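# Make the safe capture and stand the taken piece upright

## Task

With White to play, perform the single capture that leaves Black unable to take back, then place the removed piece standing upright on the table. Pawns advance one square per move, White's toward rank 5 and Black's toward rank 1, and square names are marked along the board's edge. Afterward every other square must contain exactly what it had initially, every piece still on the board must stand upright and lie entirely within its square, and nothing may count as done if it only stays in place because the robot is holding it.

## Robot and tools

Robot: two Doosan M1013 six-joint arms, left_arm and right_arm, each ending in a parallel gripper that opens to 50 mm. The names are labels only, not image sides. left_arm's base sits at (-0.027, +0.650, 0) m and right_arm's at (-0.047, -0.571, 0) m, both turned slightly about z.

Frame: one shared scene frame. Origin on the table top midway between the arms, +x out over the table, +z up, left_arm on the +y side. Reported gripper positions are in metres, orientations as quaternions wxyz, velocities in m/s and rad/s. Printed hand positions can be off, more so at long reach. The gripper's fingers point along its own +z and close along its own x; end_effector_position is the midpoint between the pads, and the fingertips extend 17.5 mm past it. A flat plate about 9 cm long projects from the last joint's axis toward the gripper's -y and rotates with it.

execute_actions: argument actions is a list holding zero or one item, plus optional pictures (true/false). An empty list just reports the state. A motion item is {"rows": [...], "steps": n} with n from 1 to 15 (default 15), each step 1/30 s; one row per step, and the last row repeats if rows run out. A wait item is {"steps": n} with n up to 300, counted from the previous result, and your reply time uses it up. A refused call moves nothing.

Each row is one flat list of 18 numbers, each in [-1, 1], covering both arms even if one stays still: left_arm's 6 joint values, then its gripper position, force_limit, speed; then the same 9 for right_arm. Joint order: waist, shoulder, elbow, forearm roll, wrist pitch, wrist roll. Joint values are offsets, not poses: they are measured from the joint angles in the latest result that printed them (from the robot's current angles if no result has yet, and for second or later calls within the same reply), never from the previous row. Scale: 1.0 equals 1.398 rad for waist and shoulder, 2.097 rad for elbow, 2.622 rad for the three wrist joints. So all zeros pulls the arm back to those reference angles; it is not a hold. Ranges: elbow ±2.792 rad, all other joints ±6.283 rad; a request more than 0.010 rad beyond a range is refused, and a request past the true end is clipped there, with the line "joint sent to its limit" possibly appearing (even about an earlier action).

Gripper numbers are absolute settings. position: +1 fully open (50 mm), about -0.65 pads touching, -1 to grasp (close until blocked). force_limit per pad: -1 about 20 N, 0 about 102 N, +1 about 185 N (actual may be ~17 % higher). speed of the gap: -1 is 20 mm/s, 0 is 85, +1 is 150. To leave a gripper unchanged resend its same three numbers; a 0 is a real command. New force_limit or speed only apply after a position change of at least 0.01; to soften a grip, open first.

Motion limits: joint target speeds capped at 2.09 (waist, shoulder), 3.14 (elbow), 3.93 rad/s (wrists), with 0.3 s ramp-up; targets stay within 0.456 / 0.683 / 0.854 rad of measured angles, and are scaled back if they would put the gripper over 70 mm from where it is. Large moves therefore take several calls. After a call the arms keep heading to the last target until they settle or a step is HELD.

zoom_image: camera (cam_head_left, cam_head_right, cam_left_wrist, cam_right_wrist; all 672x504) and region [x0, y0, x1, y1] in pixels from the top-left, at most 504 by 504. Calibration (K, distortion, world-to-camera transform) is given per camera and may be slightly off.

read_manual: section "licences" only; no motion. finished_scene: scene number; ends and grades the current scene irreversibly, so call it only when the board is settled.

Result lines: the state line per arm (pose, velocities); Joint positions and Joint velocities (rad, rad/s, one block per arm); joint torques (offset and noisy); object_status: 0 moving, 1 blocked while opening, 2 blocked while closing (a real grip), 3 reached target or pads met (usually nothing held); position_measured in counts, opening ≈ (250 - value) × 0.202 mm. "joint command not followed" means a clearance check altered targets; HELD marks steps whose row was not sent. MOTOR HOT warns of overheating before an OVER-TEMPERATURE FAULT brake.

Avoid: arms striking or pressing each other; contact torque reaching load limits (306, 306, 144, 40.5, 40.5, 40.5 N m) or 144 N external force, either of which halts that arm for 10 s; pushing hard, dropping or slipping pieces; knocking anything off the table, which fails the task. Held objects may be briefly tugged, so grip firmly (check object_status 2). A low-force grip keeps reading 2 even if the piece slips out.

Each tool is called after "Emit:" as a command line: name --argument value for each argument, lists and objects as JSON in quotes; but a table of rows of numbers goes row by row, as --pt "numbers of a row", without its own name.

## Session

I'll start by looking at the scene.

Emit:
execute_actions --actions '[]'

Scene clock: 0.00 s of 4400.00 s.
left_arm: end_effector_position=(+0.4518, +0.8045, +0.2089) position_measured=3 object_status=3 end_effector_quat_wxyz=(-0.467, +0.785, +0.406, +0.031) end_effector_velocity=(+0.000, -0.000, -0.001) end_effector_angular_velocity=(-0.001, +0.001, +0.000) | right_arm: end_effector_position=(+0.3659, -0.2205, +0.3703) position_measured=3 object_status=3 end_effector_quat_wxyz=(-0.562, -0.198, +0.735, -0.324) end_effector_velocity=(+0.000, +0.000, +0.000) end_effector_angular_velocity=(+0.000, +0.000, -0.000)
Joint positions: left_arm=[-0.324  0.313  2.006  0.748  1.534  0.104] | right_arm=[ 0.786  0.588  1.458 -0.11   2.503 -1.41 ]
Joint velocities: left_arm=[ 0.     0.001 -0.    -0.001 -0.     0.001] | right_arm=[-0.  0. -0. -0.  0. -0.]
Joint torques (N m, as the joint torque sensors report them, + toward a larger angle): no reading

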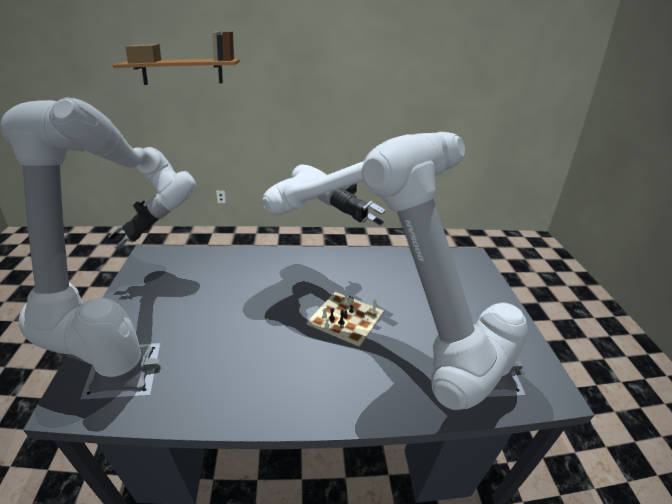

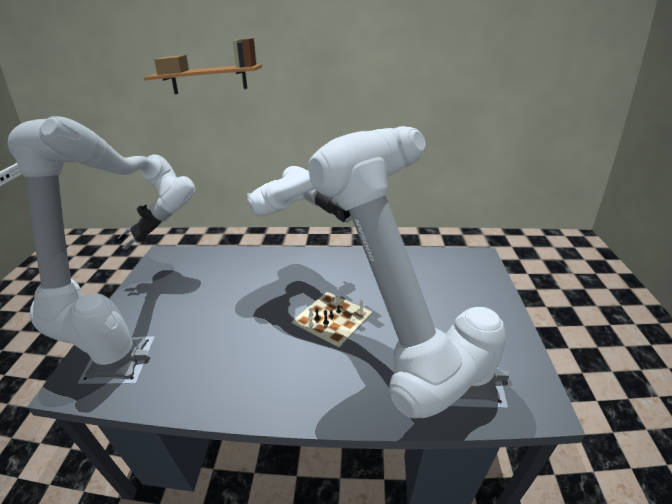

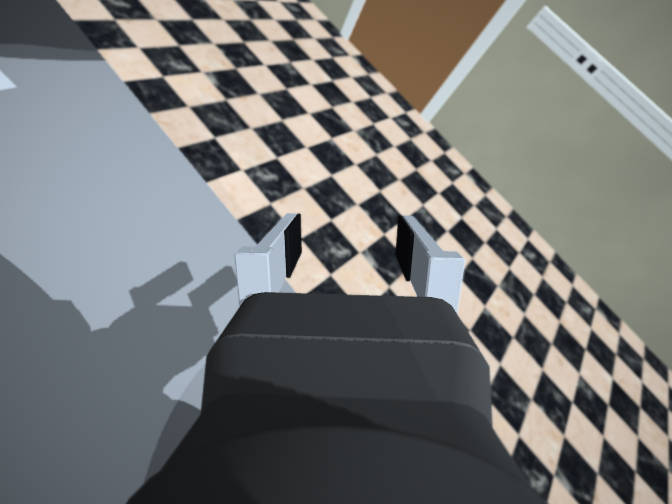

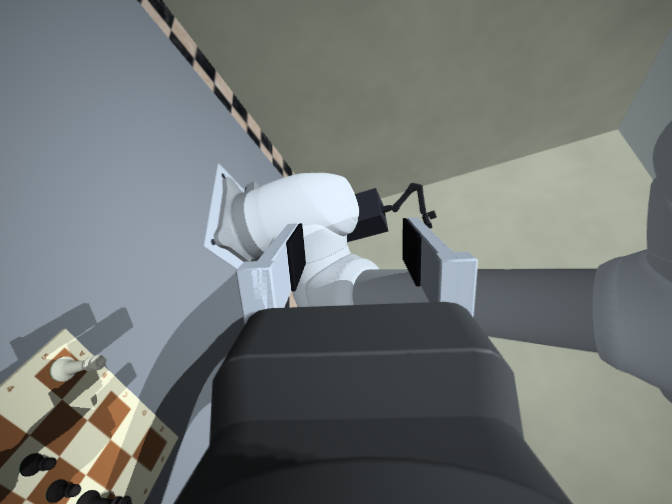

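Emit:
zoom_image --camera "cam_head_left" --region '[295, 280, 395, 355]'

Emit:
zoom_image --camera "cam_head_right" --region '[280, 280, 380, 355]'

Emit:
zoom_image --camera "cam_right_wrist" --region '[0, 310, 200, 504]'

Region (295, 280, 395, 355) of cam_head_left's 672x504 image, scaled by 5.040, with more detail than that image has; it fills the top 378 rows of this view, and the rest is white.

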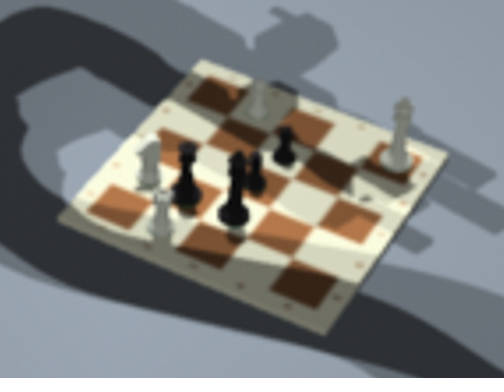

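Region (280, 280, 380, 355) of cam_head_right's 672x504 image, scaled by 5.040, with more detail than that image has; it fills the top 378 rows of this view, and the rest is white.

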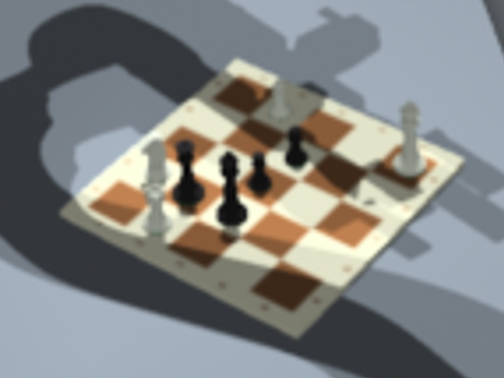

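Region (0, 310, 200, 504) of cam_right_wrist's 672x504 image, scaled by 2.520, with more detail than that image has; it fills the top 489 rows of this view, and the rest is white.

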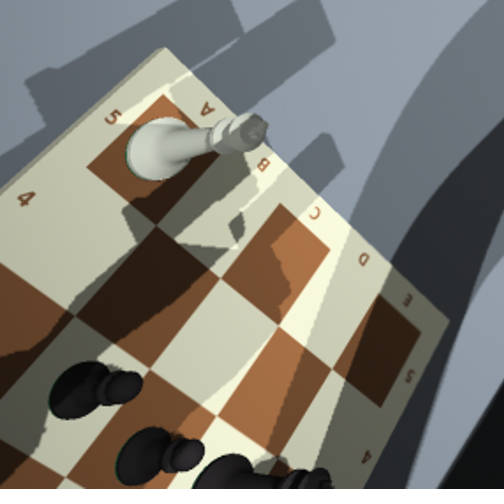

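Emit:
execute_actions --actions '[{"rows": [[0,0,0,0,0,0,1,0,0, 0.1665,-0.4282,0.2785,0.042,-0.5312,1.0,1,-0.5,0]], "steps": 15}]' --pictures false

Scene clock: 64.83 s of 4400.00 s.
left_arm: end_effector_position=(+0.4518, +0.8045, +0.2089) position_measured=3 object_status=3 end_effector_quat_wxyz=(-0.467, +0.785, +0.406, +0.031) end_effector_velocity=(-0.000, -0.000, -0.001) end_effector_angular_velocity=(-0.000, +0.001, +0.001) | right_arm: end_effector_position=(+0.2307, -0.2429, +0.2825) position_measured=3 object_status=3 end_effector_quat_wxyz=(-0.229, -0.017, +0.929, -0.290) end_effector_velocity=(-0.169, +0.092, -0.284) end_effector_angular_velocity=(+0.840, -2.368, -1.187)
Joint positions: left_arm=[-0.324  0.313  2.006  0.748  1.534  0.104] | right_arm=[ 0.923  0.257  1.801 -0.045  1.839 -0.745]
Joint velocities: left_arm=[ 0.     0.001  0.001 -0.001 -0.    -0.   ] | right_arm=[ 0.282 -0.783  0.705  0.133 -2.019  2.045]
Joint torques (N m, as the joint torque sensors report them, + toward a larger angle): left_arm=[  4.52 -63.72 -34.89   3.55   2.56  -0.33] | right_arm=[ -6.46 -52.44 -32.24   2.24   1.81   0.07]
Steps of this call (steps 1 to 90: nothing new was sent; then 61.33 s passed at rest; steps 91 to 105: all 15 steps of this action). Readings (joint positions | what the end effector reports):
91: left_arm=[-0.324 0.313 2.006 0.748 1.534 0.104] | right_arm=[0.786 0.588 1.459 -0.110 2.503 -1.409] | left_arm position_measured=3 object_status=3 | right_arm position_measured=3 object_status=3
92: left_arm=[-0.324 0.313 2.006 0.748 1.534 0.104] | right_arm=[0.789 0.583 1.466 -0.109 2.492 -1.399] | left_arm position_measured=3 object_status=3 | right_arm position_measured=3 object_status=3
94: left_arm=[-0.324 0.313 2.006 0.748 1.534 0.104] | right_arm=[0.806 0.549 1.508 -0.101 2.429 -1.336] | left_arm position_measured=3 object_status=3 | right_arm position_measured=3 object_status=3
98: left_arm=[-0.324 0.313 2.006 0.748 1.534 0.104] | right_arm=[0.851 0.452 1.621 -0.079 2.247 -1.154] | left_arm position_measured=3 object_status=3 | right_arm position_measured=3 object_status=3
105: the state above

Emit:
execute_actions --actions '[{"rows": [[0,0,0,0,0,0,1,0,0, 0.0685,-0.1914,0.115,0.0172,-0.278,0.8604,1,-0.5,0]], "steps": 15}]'

Scene clock: 68.97 s of 4400.00 s.
left_arm: end_effector_position=(+0.4518, +0.8045, +0.2089) position_measured=3 object_status=3 end_effector_quat_wxyz=(-0.467, +0.785, +0.406, +0.031) end_effector_velocity=(+0.001, -0.000, +0.000) end_effector_angular_velocity=(-0.000, -0.002, +0.000) | right_arm: end_effector_position=(+0.1892, -0.1352, +0.2196) position_measured=3 object_status=3 end_effector_quat_wxyz=(+0.000, +0.874, +0.486, -0.000) end_effector_velocity=(+0.001, +0.001, +0.001) end_effector_angular_velocity=(+0.001, -0.003, -0.009)
Joint positions: left_arm=[-0.324  0.313  2.006  0.748  1.534  0.104] | right_arm=[ 1.019 -0.01   2.042 -0.     1.11   1.51 ]
Joint velocities: left_arm=[ 0.    -0.001 -0.001  0.    -0.    -0.001] | right_arm=[-0.     0.    -0.002 -0.002 -0.     0.009]
Joint torques (N m, as the joint torque sensors report them, + toward a larger angle): left_arm=[  5.64 -65.72 -34.75   3.17   2.39  -0.54] | right_arm=[ -1.01 -37.08 -36.08   3.45   0.05   0.42]
Steps of this call (steps 1 to 45: the robot went on to your last target; steps 46 to 109: nothing new was sent; steps 110 to 124: all 15 steps of this action). Readings (joint positions | what the end effector reports):
110: left_arm=[-0.324 0.313 2.006 0.748 1.534 0.104] | right_arm=[1.019 -0.010 2.043 0.000 1.111 1.213] | left_arm position_measured=3 object_status=3 | right_arm position_measured=3 object_status=3
111: left_arm=[-0.324 0.313 2.006 0.748 1.534 0.104] | right_arm=[1.019 -0.010 2.043 0.000 1.111 1.223] | left_arm position_measured=3 object_status=3 | right_arm position_measured=3 object_status=3
113: left_arm=[-0.324 0.313 2.006 0.748 1.534 0.104] | right_arm=[1.019 -0.010 2.043 0.000 1.111 1.286] | left_arm position_measured=3 object_status=3 | right_arm position_measured=3 object_status=3
117: left_arm=[-0.324 0.313 2.006 0.748 1.534 0.104] | right_arm=[1.019 -0.010 2.043 0.000 1.110 1.469] | left_arm position_measured=3 object_status=3 | right_arm position_measured=3 object_status=3
124: the state above
camera_calibration (this result's frames):
cam_left_wrist: T_world_to_cam=[[0.642475, 0.641224, 0.419593, -0.891716], [0.758283, -0.452948, -0.468876, 0.111199], [-0.110601, 0.619411, -0.777237, -0.135483], [0, 0, 0, 1]] pos_world=[0.4736, 0.706076, 0.320993]
cam_right_wrist: T_world_to_cam=[[0.56473, 0.824941, -0.0235009, 0.0144833], [0.790776, -0.532755, 0.301407, -0.287925], [0.236123, -0.188797, -0.953206, 0.2837], [0, 0, 0, 1]] pos_world=[0.152517, -0.111779, 0.357547]

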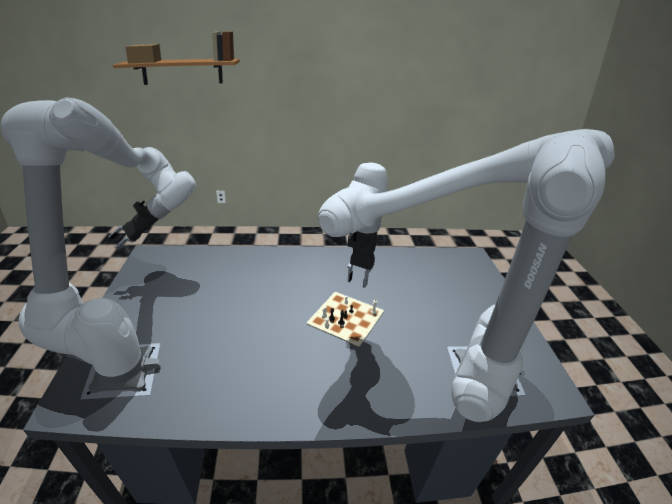

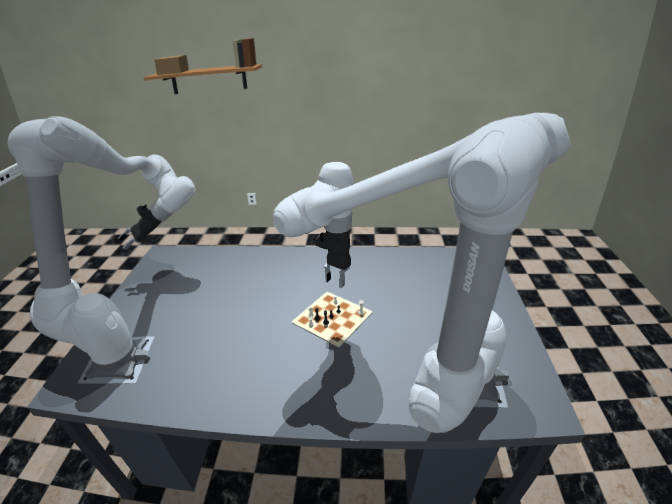

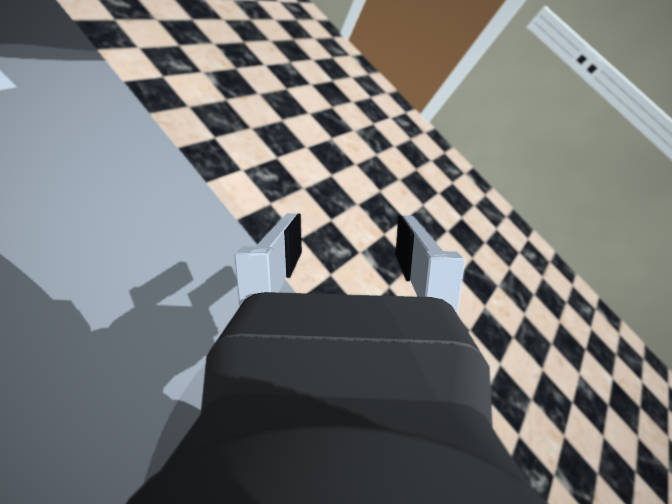

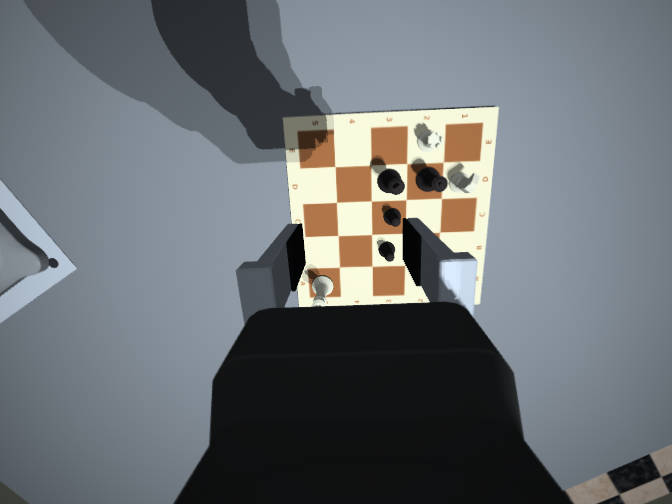

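Emit:
zoom_image --camera "cam_right_wrist" --region '[270, 90, 510, 320]'

Emit:
zoom_image --camera "cam_head_left" --region '[305, 285, 365, 335]'

Region (270, 90, 510, 320) of cam_right_wrist's 672x504 image, scaled by 2.100, with more detail than that image has; it fills the top 483 rows of this view, and the rest is white.

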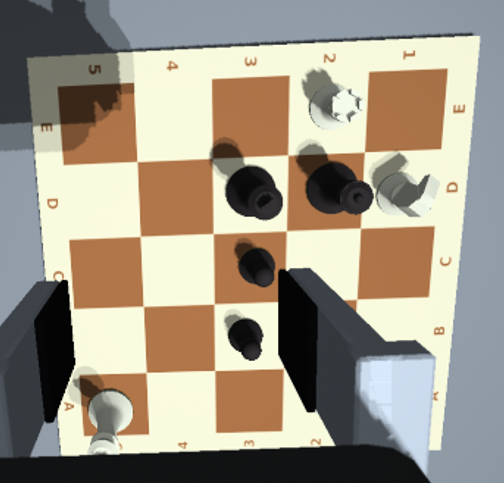

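Region (305, 285, 365, 335) of cam_head_left's 672x504 image, scaled by 8.400, with more detail than that image has.

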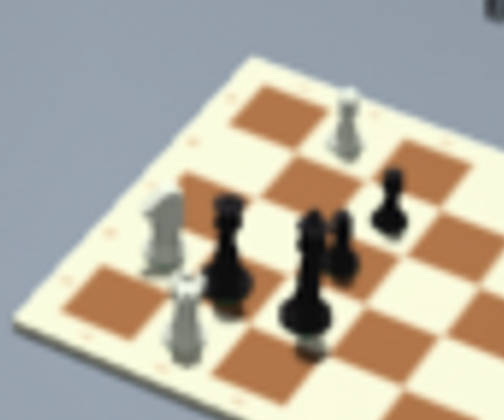

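Emit:
execute_actions --actions '[{"rows": [[0,0,0,0,0,0,1,0,0, -0.08,0.131,0.0141,0,-0.0813,-0.0421,0.4,-0.5,0]], "steps": 15}]' --pictures false

Emit:
execute_actions --actions '[{"steps": 8}]'

Scene clock: 129.77 s of 4400.00 s.
left_arm: end_effector_position=(+0.4518, +0.8045, +0.2089) position_measured=3 object_status=3 end_effector_quat_wxyz=(-0.467, +0.785, +0.406, +0.031) end_effector_velocity=(-0.001, +0.000, -0.001) end_effector_angular_velocity=(+0.000, +0.003, -0.000) | right_arm: end_effector_position=(+0.2669, -0.1297, +0.1117) position_measured=92 object_status=3 end_effector_quat_wxyz=(+0.000, +0.874, +0.485, +0.000) end_effector_velocity=(+0.010, -0.001, -0.016) end_effector_angular_velocity=(+0.001, -0.001, +0.001)
Joint positions: left_arm=[-0.324  0.313  2.006  0.748  1.534  0.104] | right_arm=[ 0.908  0.171  2.071 -0.     0.899  1.401]
Joint velocities: left_arm=[ 0.     0.     0.002 -0.     0.     0.   ] | right_arm=[-0.016  0.025  0.004 -0.    -0.031 -0.016]
Joint torques (N m, as the joint torque sensors report them, + toward a larger angle): left_arm=[  3.76 -65.52 -35.08   3.09   2.8   -0.55] | right_arm=[  0.8  -53.69 -31.32   3.24  -0.03   0.44]
Steps of this call (steps 1 to 15: the robot went on to your last target; steps 16 to 90: nothing new was sent; then 57.30 s passed at rest; steps 91 to 105: all 15 steps of this action). Readings (joint positions | what the end effector reports):
91: left_arm=[-0.324 0.313 2.006 0.748 1.534 0.104] | right_arm=[1.018 -0.010 2.042 -0.000 1.110 1.510] | left_arm position_measured=3 object_status=3 | right_arm position_measured=12 object_status=0
92: left_arm=[-0.324 0.313 2.006 0.748 1.534 0.104] | right_arm=[1.015 -0.005 2.042 -0.000 1.103 1.508] | left_arm position_measured=3 object_status=3 | right_arm position_measured=26 object_status=0
94: left_arm=[-0.324 0.313 2.006 0.748 1.534 0.104] | right_arm=[0.995 0.028 2.048 -0.000 1.065 1.487] | left_arm position_measured=3 object_status=3 | right_arm position_measured=55 object_status=0
98: left_arm=[-0.324 0.313 2.006 0.748 1.534 0.104] | right_arm=[0.946 0.109 2.061 -0.000 0.972 1.439] | left_arm position_measured=3 object_status=3 | right_arm position_measured=92 object_status=0
105: the state above

Scene clock: 130.03 s of 4400.00 s.
left_arm: end_effector_position=(+0.4518, +0.8045, +0.2089) position_measured=3 object_status=3 end_effector_quat_wxyz=(-0.467, +0.785, +0.406, +0.031) end_effector_velocity=(-0.000, -0.000, -0.000) end_effector_angular_velocity=(-0.000, +0.000, +0.000) | right_arm: end_effector_position=(+0.2677, -0.1298, +0.1104) position_measured=92 object_status=3 end_effector_quat_wxyz=(+0.000, +0.874, +0.485, -0.000) end_effector_velocity=(+0.000, -0.000, -0.001) end_effector_angular_velocity=(-0.001, +0.001, +0.000)
Joint positions: left_arm=[-0.324  0.313  2.006  0.748  1.534  0.104] | right_arm=[ 0.907  0.173  2.072 -0.     0.897  1.399]
Joint velocities: left_arm=[-0.  0.  0. -0. -0. -0.] | right_arm=[-0.001  0.002  0.001  0.    -0.001 -0.001]
Joint torques (N m, as the joint torque sensors report them, + toward a larger angle): left_arm=[  4.88 -64.45 -35.7    3.67   2.6   -0.4 ] | right_arm=[ -2.48 -50.53 -32.86   2.75  -0.35   0.13]
Steps of this call (steps 1 to 8: the robot went on to your last target). Readings (joint positions | what the end effector reports):
1: left_arm=[-0.324 0.313 2.006 0.748 1.534 0.104] | right_arm=[0.908 0.171 2.072 -0.000 0.899 1.400] | left_arm position_measured=3 object_status=3 | right_arm position_measured=92 object_status=3
2: left_arm=[-0.324 0.313 2.006 0.748 1.534 0.104] | right_arm=[0.907 0.172 2.072 -0.000 0.898 1.400] | left_arm position_measured=3 object_status=3 | right_arm position_measured=92 object_status=3
4: left_arm=[-0.324 0.313 2.006 0.748 1.534 0.104] | right_arm=[0.907 0.172 2.072 -0.000 0.897 1.400] | left_arm position_measured=3 object_status=3 | right_arm position_measured=92 object_status=3
8: the state above
camera_calibration (this result's frames):
cam_right_wrist: T_world_to_cam=[[0.565833, 0.824196, -0.0230934, -0.0372734], [0.78997, -0.533887, 0.301517, -0.314132], [0.23618, -0.188852, -0.953181, 0.162041], [0, 0, 0, 1]] pos_world=[0.230974, -0.106389, 0.24831]

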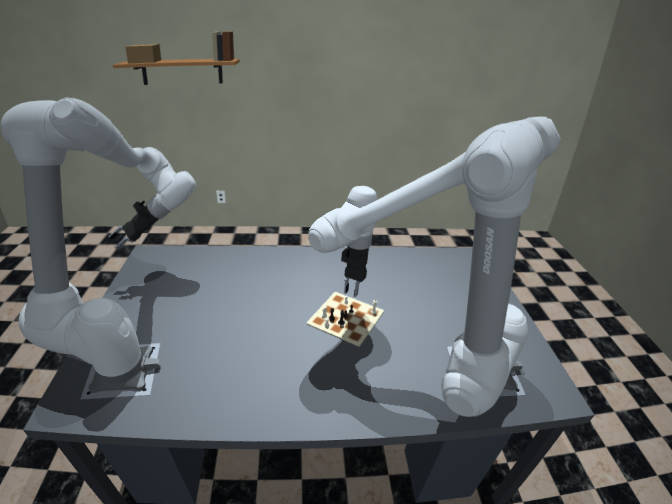

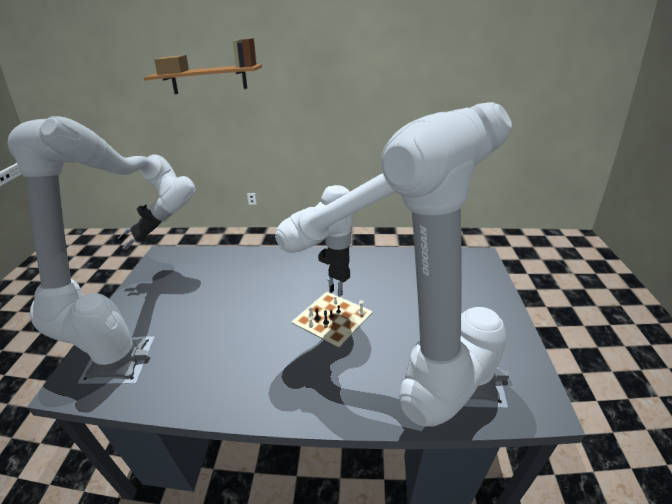

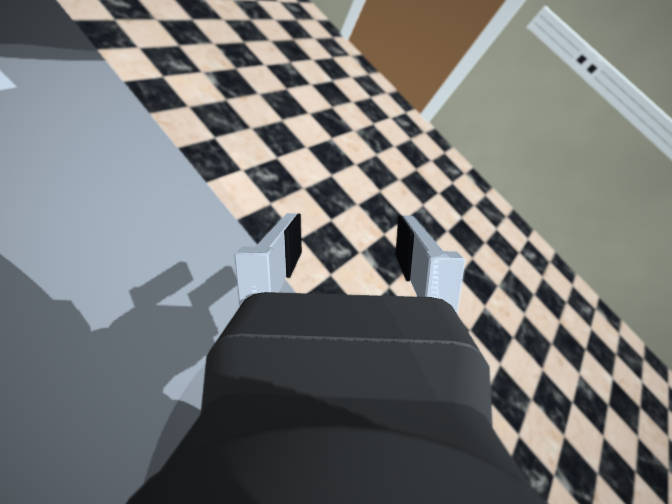

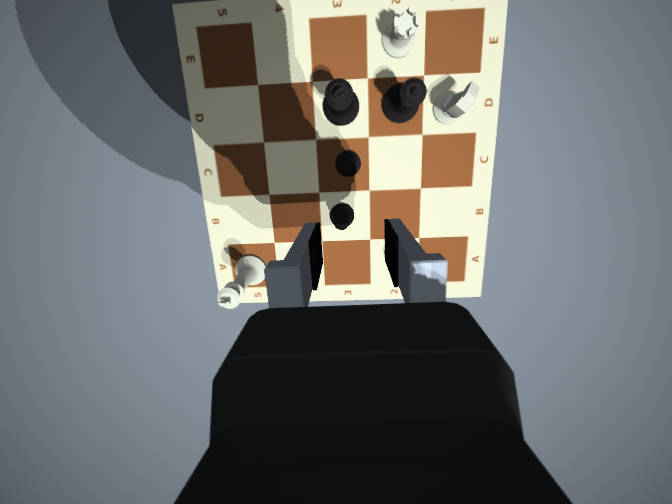

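Emit:
zoom_image --camera "cam_right_wrist" --region '[270, 130, 450, 310]'

Region (270, 130, 450, 310) of cam_right_wrist's 672x504 image, scaled by 2.800, with more detail than that image has.

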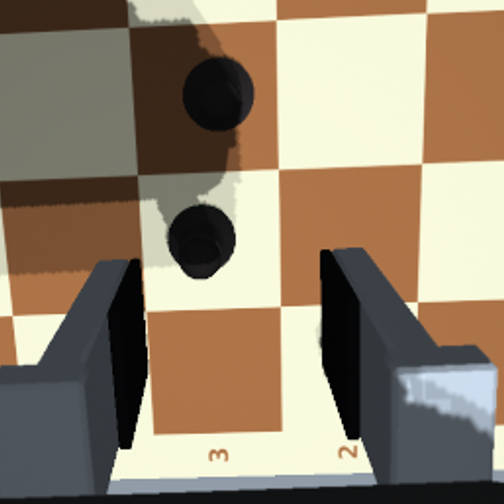

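Emit:
execute_actions --actions '[{"rows": [[0,0,0,0,0,0,1,0,0, -0.0051,0.0463,0.0293,0,-0.0481,-0.0027,0.4,-0.5,0]], "steps": 15}]'

Scene clock: 166.07 s of 4400.00 s.
left_arm: end_effector_position=(+0.4518, +0.8045, +0.2089) position_measured=3 object_status=3 end_effector_quat_wxyz=(-0.467, +0.785, +0.406, +0.031) end_effector_velocity=(+0.001, +0.000, +0.000) end_effector_angular_velocity=(+0.001, -0.001, -0.000) | right_arm: end_effector_position=(+0.2653, -0.1382, +0.0502) position_measured=92 object_status=3 end_effector_quat_wxyz=(+0.000, +0.874, +0.485, -0.000) end_effector_velocity=(-0.000, -0.001, -0.002) end_effector_angular_velocity=(-0.000, -0.001, -0.000)
Joint positions: left_arm=[-0.324  0.313  2.006  0.748  1.534  0.104] | right_arm=[ 0.9    0.237  2.133 -0.     0.771  1.392]
Joint velocities: left_arm=[-0.     0.    -0.001  0.001  0.    -0.   ] | right_arm=[-0.     0.001  0.003 -0.001 -0.004  0.001]
Joint torques (N m, as the joint torque sensors report them, + toward a larger angle): left_arm=[  3.63 -64.7  -35.35   3.3    2.83  -0.5 ] | right_arm=[ -0.96 -57.47 -27.44   2.96   0.07   0.51]
Steps of this call (steps 1 to 15: the robot went on to your last target; steps 16 to 90: nothing new was sent; then 32.53 s passed at rest; steps 91 to 105: all 15 steps of this action). Readings (joint positions | what the end effector reports):
91: left_arm=[-0.324 0.313 2.006 0.748 1.534 0.104] | right_arm=[0.907 0.173 2.072 -0.000 0.896 1.399] | left_arm position_measured=3 object_status=3 | right_arm position_measured=92 object_status=3
92: left_arm=[-0.324 0.313 2.006 0.748 1.534 0.104] | right_arm=[0.906 0.178 2.077 0.000 0.886 1.399] | left_arm position_measured=3 object_status=3 | right_arm position_measured=92 object_status=3
94: left_arm=[-0.324 0.313 2.006 0.748 1.534 0.104] | right_arm=[0.903 0.206 2.103 0.000 0.832 1.396] | left_arm position_measured=3 object_status=3 | right_arm position_measured=92 object_status=3
98: left_arm=[-0.324 0.313 2.006 0.748 1.534 0.104] | right_arm=[0.900 0.235 2.131 0.000 0.777 1.393] | left_arm position_measured=3 object_status=3 | right_arm position_measured=92 object_status=3
105: the state above
camera_calibration (this result's frames):
cam_left_wrist: T_world_to_cam=[[0.642475, 0.641224, 0.419593, -0.891716], [0.758283, -0.452948, -0.468876, 0.111198], [-0.110601, 0.619412, -0.777237, -0.135484], [0, 0, 0, 1]] pos_world=[0.4736, 0.706076, 0.320993]
cam_right_wrist: T_world_to_cam=[[0.565925, 0.824133, -0.0230804, -0.0304669], [0.789938, -0.534003, 0.301395, -0.298543], [0.236065, -0.188799, -0.95322, 0.103699], [0, 0, 0, 1]] pos_world=[0.228593, -0.114736, 0.188124]

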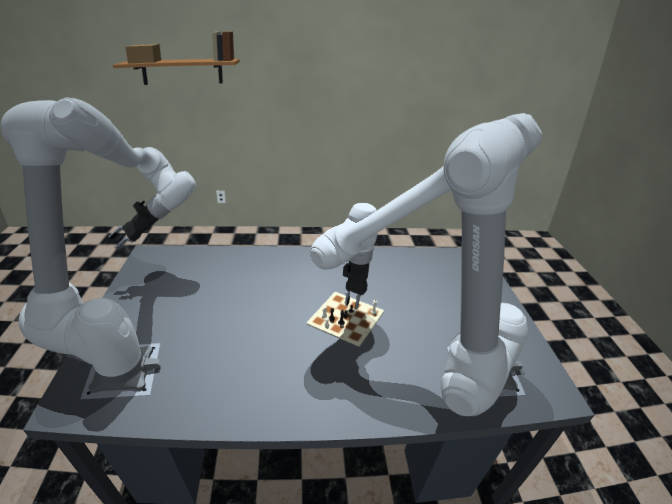

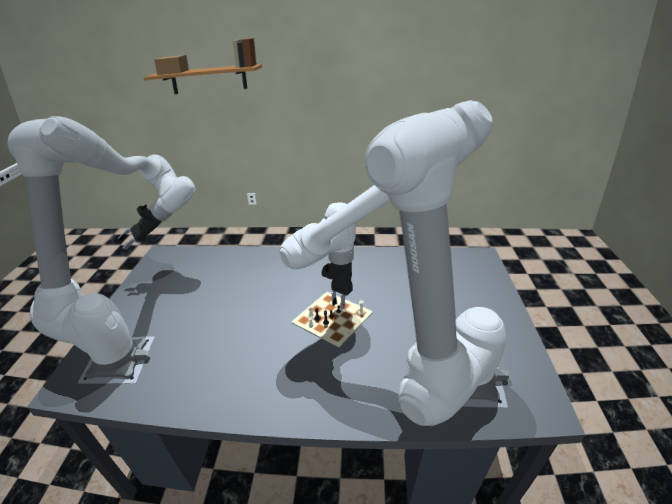

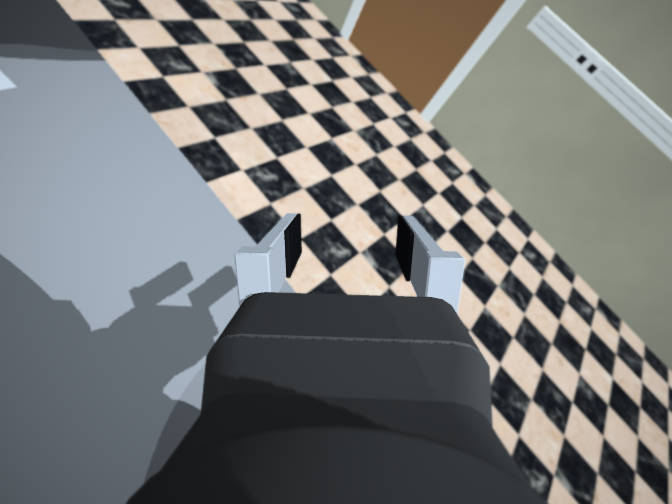

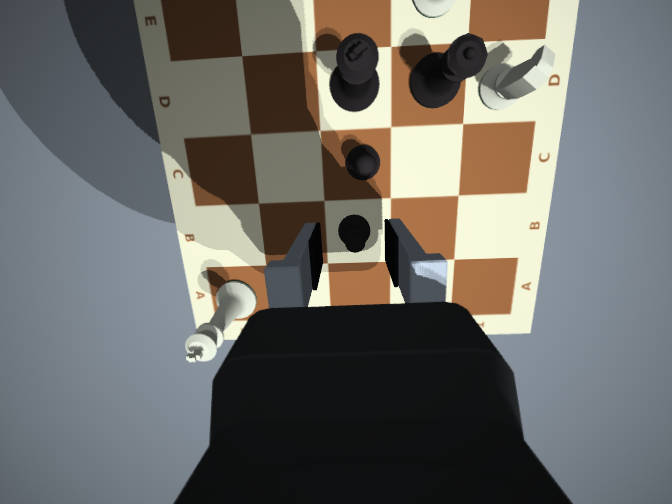

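Emit:
zoom_image --camera "cam_right_wrist" --region '[270, 120, 470, 310]'

Emit:
zoom_image --camera "cam_head_right" --region '[310, 280, 370, 330]'

Region (270, 120, 470, 310) of cam_right_wrist's 672x504 image, scaled by 2.520, with more detail than that image has; it fills the top 479 rows of this view, and the rest is white.

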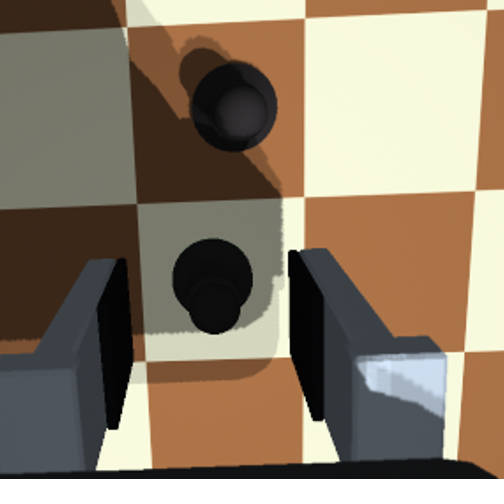

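Region (310, 280, 370, 330) of cam_head_right's 672x504 image, scaled by 8.400, with more detail than that image has.

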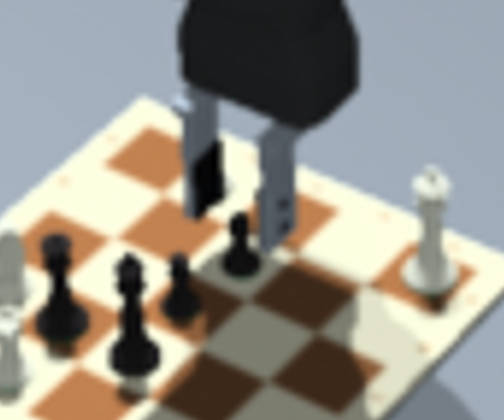

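Emit:
execute_actions --actions '[{"rows": [[0,0,0,0,0,0,1,0,0, 0,0.016,0.005,0,-0.0125,0,0.4,-0.5,0],[0,0,0,0,0,0,1,0,0, 0,0.016,0.005,0,-0.0125,0,0.4,-0.5,0],[0,0,0,0,0,0,1,0,0, 0,0.016,0.005,0,-0.0125,0,0.4,-0.5,0],[0,0,0,0,0,0,1,0,0, 0,0.016,0.005,0,-0.0125,0,0.4,-0.5,0],[0,0,0,0,0,0,1,0,0, 0,0.016,0.005,0,-0.0125,0,0.4,-0.5,0],[0,0,0,0,0,0,1,0,0, 0,0.016,0.005,0,-0.0125,0,0.4,-0.5,0],[0,0,0,0,0,0,1,0,0, 0,0.016,0.005,0,-0.0125,0,0.4,-0.5,0],[0,0,0,0,0,0,1,0,0, 0,0.016,0.005,0,-0.0125,0,-1,-0.5,-0.3]], "steps": 15}]' --pictures false

Emit:
execute_actions --actions '[{"steps": 10}]'

Scene clock: 210.20 s of 4400.00 s.
left_arm: end_effector_position=(+0.4518, +0.8045, +0.2089) position_measured=3 object_status=3 end_effector_quat_wxyz=(-0.467, +0.785, +0.406, +0.031) end_effector_velocity=(+0.000, -0.000, -0.000) end_effector_angular_velocity=(-0.000, -0.000, -0.000) | right_arm: end_effector_position=(+0.2653, -0.1382, +0.0343) position_measured=175 object_status=0 end_effector_quat_wxyz=(+0.000, +0.874, +0.485, -0.000) end_effector_velocity=(-0.001, -0.002, -0.001) end_effector_angular_velocity=(-0.002, +0.002, +0.001)
Joint positions: left_arm=[-0.324  0.313  2.006  0.748  1.534  0.104] | right_arm=[ 0.9    0.26   2.144 -0.     0.739  1.392]
Joint velocities: left_arm=[ 0.     0.    -0.001 -0.    -0.     0.   ] | right_arm=[-0.     0.     0.003  0.    -0.001 -0.001]
Joint torques (N m, as the joint torque sensors report them, + toward a larger angle): left_arm=[  4.54 -66.52 -35.29   3.55   2.75  -0.23] | right_arm=[ -0.74 -54.76 -26.2    2.4   -0.42   0.15]
Steps of this call (steps 1 to 15: the robot went on to your last target; steps 16 to 90: nothing new was sent; then 40.63 s passed at rest; steps 91 to 105: all 15 steps of this action). Readings (joint positions | what the end effector reports):
91: left_arm=[-0.324 0.313 2.006 0.748 1.534 0.104] | right_arm=[0.900 0.238 2.133 -0.000 0.770 1.392] | left_arm position_measured=3 object_status=3 | right_arm position_measured=92 object_status=3
92: left_arm=[-0.324 0.313 2.006 0.748 1.534 0.104] | right_arm=[0.900 0.242 2.135 -0.000 0.763 1.392] | left_arm position_measured=3 object_status=3 | right_arm position_measured=92 object_status=3
94: left_arm=[-0.324 0.313 2.006 0.748 1.534 0.104] | right_arm=[0.900 0.253 2.141 -0.000 0.748 1.392] | left_arm position_measured=3 object_status=3 | right_arm position_measured=92 object_status=3
98: left_arm=[-0.324 0.313 2.006 0.748 1.534 0.104] | right_arm=[0.900 0.259 2.143 -0.000 0.740 1.392] | left_arm position_measured=3 object_status=3 | right_arm position_measured=99 object_status=0
105: the state above

Scene clock: 210.53 s of 4400.00 s.
left_arm: end_effector_position=(+0.4518, +0.8045, +0.2089) position_measured=3 object_status=3 end_effector_quat_wxyz=(-0.467, +0.785, +0.406, +0.031) end_effector_velocity=(-0.000, -0.000, -0.001) end_effector_angular_velocity=(-0.001, +0.002, +0.000) | right_arm: end_effector_position=(+0.2653, -0.1382, +0.0342) position_measured=206 object_status=2 end_effector_quat_wxyz=(+0.000, +0.874, +0.485, -0.000) end_effector_velocity=(-0.000, -0.001, -0.000) end_effector_angular_velocity=(-0.001, +0.001, +0.000)
Joint positions: left_arm=[-0.324  0.313  2.006  0.748  1.534  0.104] | right_arm=[ 0.9    0.26   2.144 -0.     0.738  1.392]
Joint velocities: left_arm=[-0.     0.001  0.    -0.001 -0.     0.001] | right_arm=[ 0.    -0.     0.001 -0.     0.    -0.   ]
Joint torques (N m, as the joint torque sensors report them, + toward a larger angle): left_arm=[  2.81 -65.84 -35.98   3.4    2.64  -0.03] | right_arm=[ -3.82 -58.77 -26.98   3.08  -0.14   0.15]
Steps of this call (steps 1 to 10: the robot went on to your last target). Readings (joint positions | what the end effector reports):
1: left_arm=[-0.324 0.313 2.006 0.748 1.534 0.104] | right_arm=[0.900 0.260 2.144 -0.000 0.739 1.392] | left_arm position_measured=3 object_status=3 | right_arm position_measured=185 object_status=0
2: left_arm=[-0.324 0.313 2.006 0.748 1.534 0.104] | right_arm=[0.900 0.260 2.144 -0.000 0.739 1.392] | left_arm position_measured=3 object_status=3 | right_arm position_measured=196 object_status=0
4: left_arm=[-0.324 0.313 2.006 0.748 1.534 0.104] | right_arm=[0.900 0.260 2.144 -0.000 0.739 1.392] | left_arm position_measured=3 object_status=3 | right_arm position_measured=206 object_status=0
8: left_arm=[-0.324 0.313 2.006 0.748 1.534 0.104] | right_arm=[0.900 0.260 2.144 -0.000 0.738 1.392] | left_arm position_measured=3 object_status=3 | right_arm position_measured=206 object_status=0
10: the state above
camera_calibration (this result's frames):
cam_right_wrist: T_world_to_cam=[[0.565847, 0.824185, -0.0231776, -0.0308347], [0.789987, -0.53389, 0.301467, -0.293768], [0.236091, -0.188894, -0.953195, 0.0884182], [0, 0, 0, 1]] pos_world=[0.228645, -0.114724, 0.172126]

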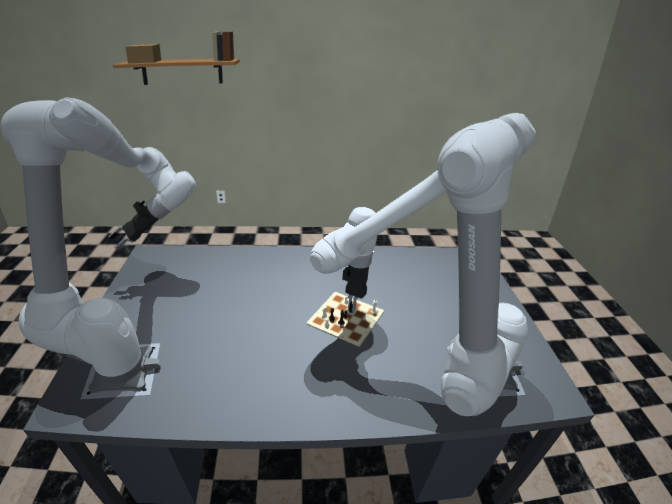

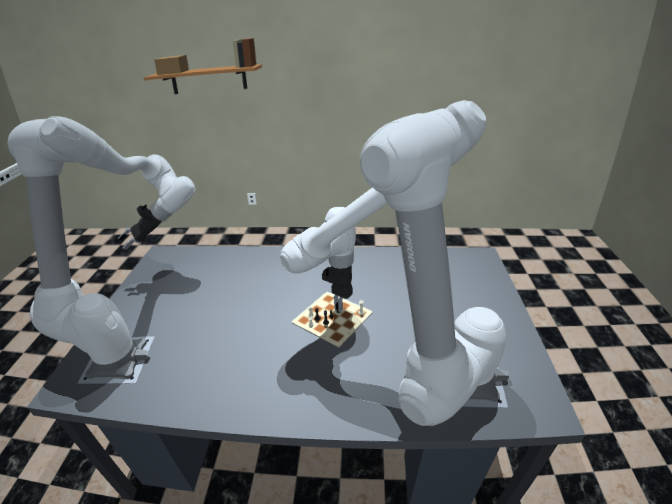

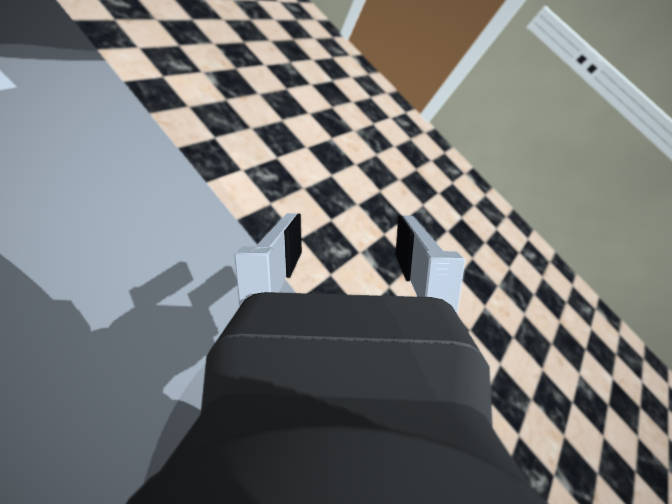

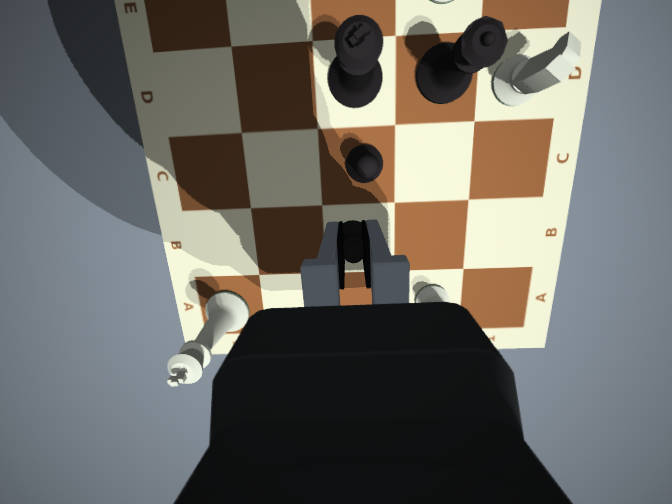

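Emit:
zoom_image --camera "cam_head_left" --region '[340, 295, 390, 350]'

Region (340, 295, 390, 350) of cam_head_left's 672x504 image, scaled by 9.164, with more detail than that image has; it fills the left 458 columns of this view, and the rest is white.

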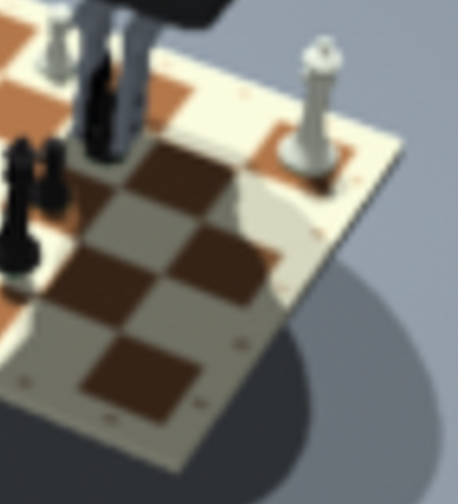

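Emit:
execute_actions --actions '[{"rows": [[0,0,0,0,0,0,1,0,0, 0,-0.0209,-0.0067,0,0.0164,0,-1,-0.5,-0.3],[0,0,0,0,0,0,1,0,0, 0,-0.0209,-0.0067,0,0.0164,0,-1,-0.5,-0.3],[0,0,0,0,0,0,1,0,0, 0,-0.0209,-0.0067,0,0.0164,0,-1,-0.5,-0.3],[0,0,0,0,0,0,1,0,0, 0,-0.0209,-0.0067,0,0.0164,0,-1,-0.5,-0.3],[0,0,0,0,0,0,1,0,0, -0.014,-0.0187,-0.0087,0,0.0168,-0.0074,-1,-0.5,-0.3],[0,0,0,0,0,0,1,0,0, -0.028,-0.0165,-0.0108,0,0.0173,-0.0148,-1,-0.5,-0.3],[0,0,0,0,0,0,1,0,0, -0.042,-0.0142,-0.0128,0,0.0178,-0.0222,-1,-0.5,-0.3],[0,0,0,0,0,0,1,0,0, -0.058,-0.0116,-0.0152,0,0.0183,-0.031,-1,-0.5,-0.3],[0,0,0,0,0,0,1,0,0, -0.075,-0.0089,-0.0177,0,0.0188,-0.04,-1,-0.5,-0.3],[0,0,0,0,0,0,1,0,0, -0.092,-0.0062,-0.0201,0,0.0194,-0.049,-1,-0.5,-0.3],[0,0,0,0,0,0,1,0,0, -0.108,-0.0036,-0.0225,0,0.0199,-0.0577,-1,-0.5,-0.3],[0,0,0,0,0,0,1,0,0, -0.122,-0.0014,-0.0246,0,0.0204,-0.065,-1,-0.5,-0.3],[0,0,0,0,0,0,1,0,0, -0.132,0.0002,-0.026,0,0.0207,-0.0703,-1,-0.5,-0.3],[0,0,0,0,0,0,1,0,0, -0.1387,0.0013,-0.027,0,0.0209,-0.074,-1,-0.5,-0.3]], "steps": 15}]' --pictures false

Emit:
execute_actions --actions '[{"steps": 10}]'

Scene clock: 237.83 s of 4400.00 s.
left_arm: end_effector_position=(+0.4518, +0.8045, +0.2089) position_measured=3 object_status=3 end_effector_quat_wxyz=(-0.467, +0.785, +0.406, +0.031) end_effector_velocity=(+0.001, -0.000, -0.000) end_effector_angular_velocity=(+0.000, -0.000, -0.000) | right_arm: end_effector_position=(+0.3369, -0.1805, +0.0551) position_measured=206 object_status=2 end_effector_quat_wxyz=(+0.000, +0.874, +0.485, -0.000) end_effector_velocity=(+0.243, -0.169, +0.001) end_effector_angular_velocity=(+0.001, -0.000, -0.005)
Joint positions: left_arm=[-0.324  0.313  2.006  0.748  1.534  0.104] | right_arm=[ 0.753  0.254  2.097 -0.     0.79   1.245]
Joint velocities: left_arm=[ 0.     0.001 -0.002  0.    -0.     0.   ] | right_arm=[-0.515  0.081 -0.116  0.     0.034 -0.51 ]
Joint torques (N m, as the joint torque sensors report them, + toward a larger angle): left_arm=[  4.47 -64.46 -35.39   3.4    2.89  -0.43] | right_arm=[  2.88 -56.29 -28.06   3.03  -0.3    0.48]
Steps of this call (steps 1 to 15: the robot went on to your last target; steps 16 to 90: nothing new was sent; then 23.80 s passed at rest; steps 91 to 105: all 15 steps of this action). Readings (joint positions | what the end effector reports):
91: left_arm=[-0.324 0.313 2.006 0.748 1.534 0.104] | right_arm=[0.900 0.259 2.144 -0.000 0.739 1.392] | left_arm position_measured=3 object_status=3 | right_arm position_measured=206 object_status=2
92: left_arm=[-0.324 0.313 2.006 0.748 1.534 0.104] | right_arm=[0.900 0.255 2.142 -0.000 0.746 1.392] | left_arm position_measured=3 object_status=3 | right_arm position_measured=206 object_status=2
94: left_arm=[-0.324 0.313 2.006 0.748 1.534 0.104] | right_arm=[0.900 0.240 2.134 -0.000 0.767 1.392] | left_arm position_measured=3 object_status=3 | right_arm position_measured=206 object_status=2
98: left_arm=[-0.324 0.313 2.006 0.748 1.534 0.104] | right_arm=[0.875 0.236 2.125 -0.000 0.780 1.368] | left_arm position_measured=3 object_status=3 | right_arm position_measured=206 object_status=2
105: the state above

Scene clock: 238.17 s of 4400.00 s.
left_arm: end_effector_position=(+0.4518, +0.8045, +0.2089) position_measured=3 object_status=3 end_effector_quat_wxyz=(-0.467, +0.785, +0.406, +0.031) end_effector_velocity=(+0.000, -0.000, +0.000) end_effector_angular_velocity=(-0.001, -0.001, +0.000) | right_arm: end_effector_position=(+0.3583, -0.1964, +0.0552) position_measured=206 object_status=2 end_effector_quat_wxyz=(+0.000, +0.874, +0.485, -0.000) end_effector_velocity=(+0.002, -0.002, -0.000) end_effector_angular_velocity=(-0.000, +0.000, -0.001)
Joint positions: left_arm=[-0.324  0.313  2.006  0.748  1.534  0.104] | right_arm=[ 0.706  0.262  2.087 -0.     0.793  1.199]
Joint velocities: left_arm=[-0.    -0.    -0.001 -0.001 -0.    -0.   ] | right_arm=[-0.005  0.001 -0.001 -0.     0.    -0.004]
Joint torques (N m, as the joint torque sensors report them, + toward a larger angle): left_arm=[  5.38 -66.17 -34.43   3.74   2.66  -0.38] | right_arm=[ -4.41 -55.27 -29.76   2.98   0.04   1.  ]
Steps of this call (steps 1 to 10: the robot went on to your last target). Readings (joint positions | what the end effector reports):
1: left_arm=[-0.324 0.313 2.006 0.748 1.534 0.104] | right_arm=[0.737 0.257 2.094 -0.000 0.791 1.229] | left_arm position_measured=3 object_status=3 | right_arm position_measured=206 object_status=2
2: left_arm=[-0.324 0.313 2.006 0.748 1.534 0.104] | right_arm=[0.724 0.259 2.091 -0.000 0.792 1.217] | left_arm position_measured=3 object_status=3 | right_arm position_measured=206 object_status=2
4: left_arm=[-0.324 0.313 2.006 0.748 1.534 0.104] | right_arm=[0.711 0.261 2.088 -0.000 0.793 1.204] | left_arm position_measured=3 object_status=3 | right_arm position_measured=206 object_status=2
8: left_arm=[-0.324 0.313 2.006 0.748 1.534 0.104] | right_arm=[0.707 0.261 2.087 -0.000 0.793 1.199] | left_arm position_measured=3 object_status=3 | right_arm position_measured=206 object_status=2
10: the state above
camera_calibration (this result's frames):
cam_left_wrist: T_world_to_cam=[[0.642475, 0.641224, 0.419593, -0.891716], [0.758283, -0.452948, -0.468876, 0.111198], [-0.110601, 0.619412, -0.777237, -0.135483], [0, 0, 0, 1]] pos_world=[0.4736, 0.706076, 0.320993]
cam_right_wrist: T_world_to_cam=[[0.565842, 0.824188, -0.0231796, -0.0349967], [0.790023, -0.533912, 0.301332, -0.404648], [0.235979, -0.188819, -0.953237, 0.0754808], [0, 0, 0, 1]] pos_world=[0.321673, -0.172951, 0.193074]

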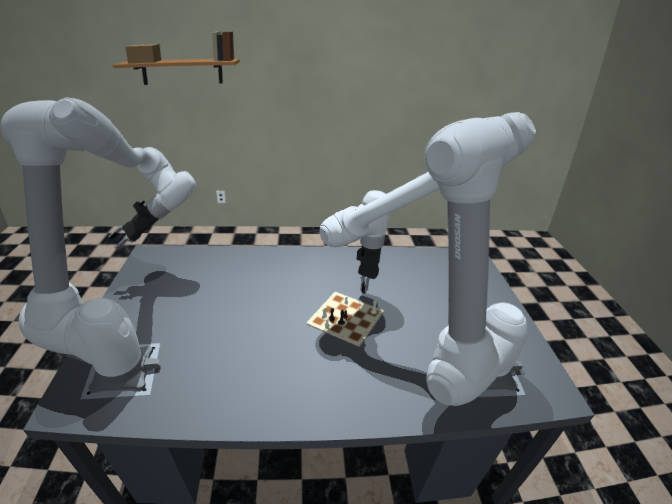

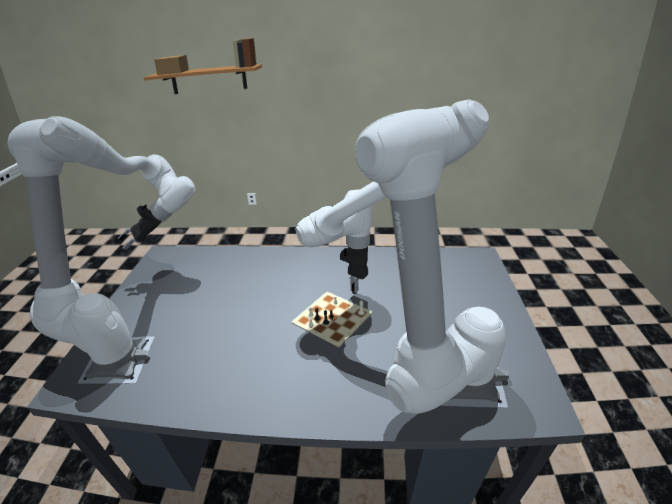

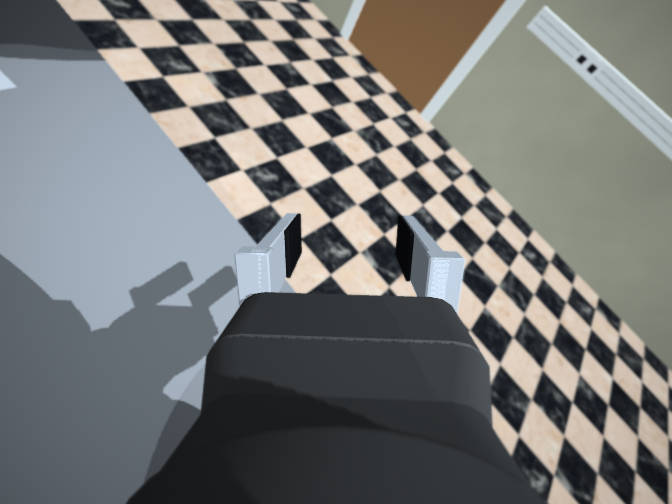

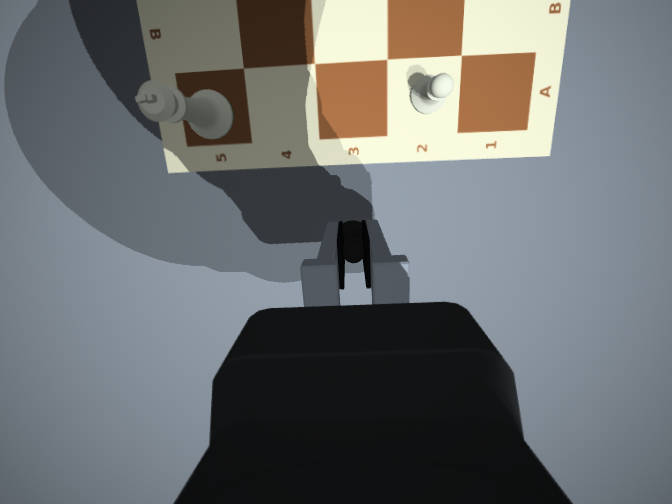

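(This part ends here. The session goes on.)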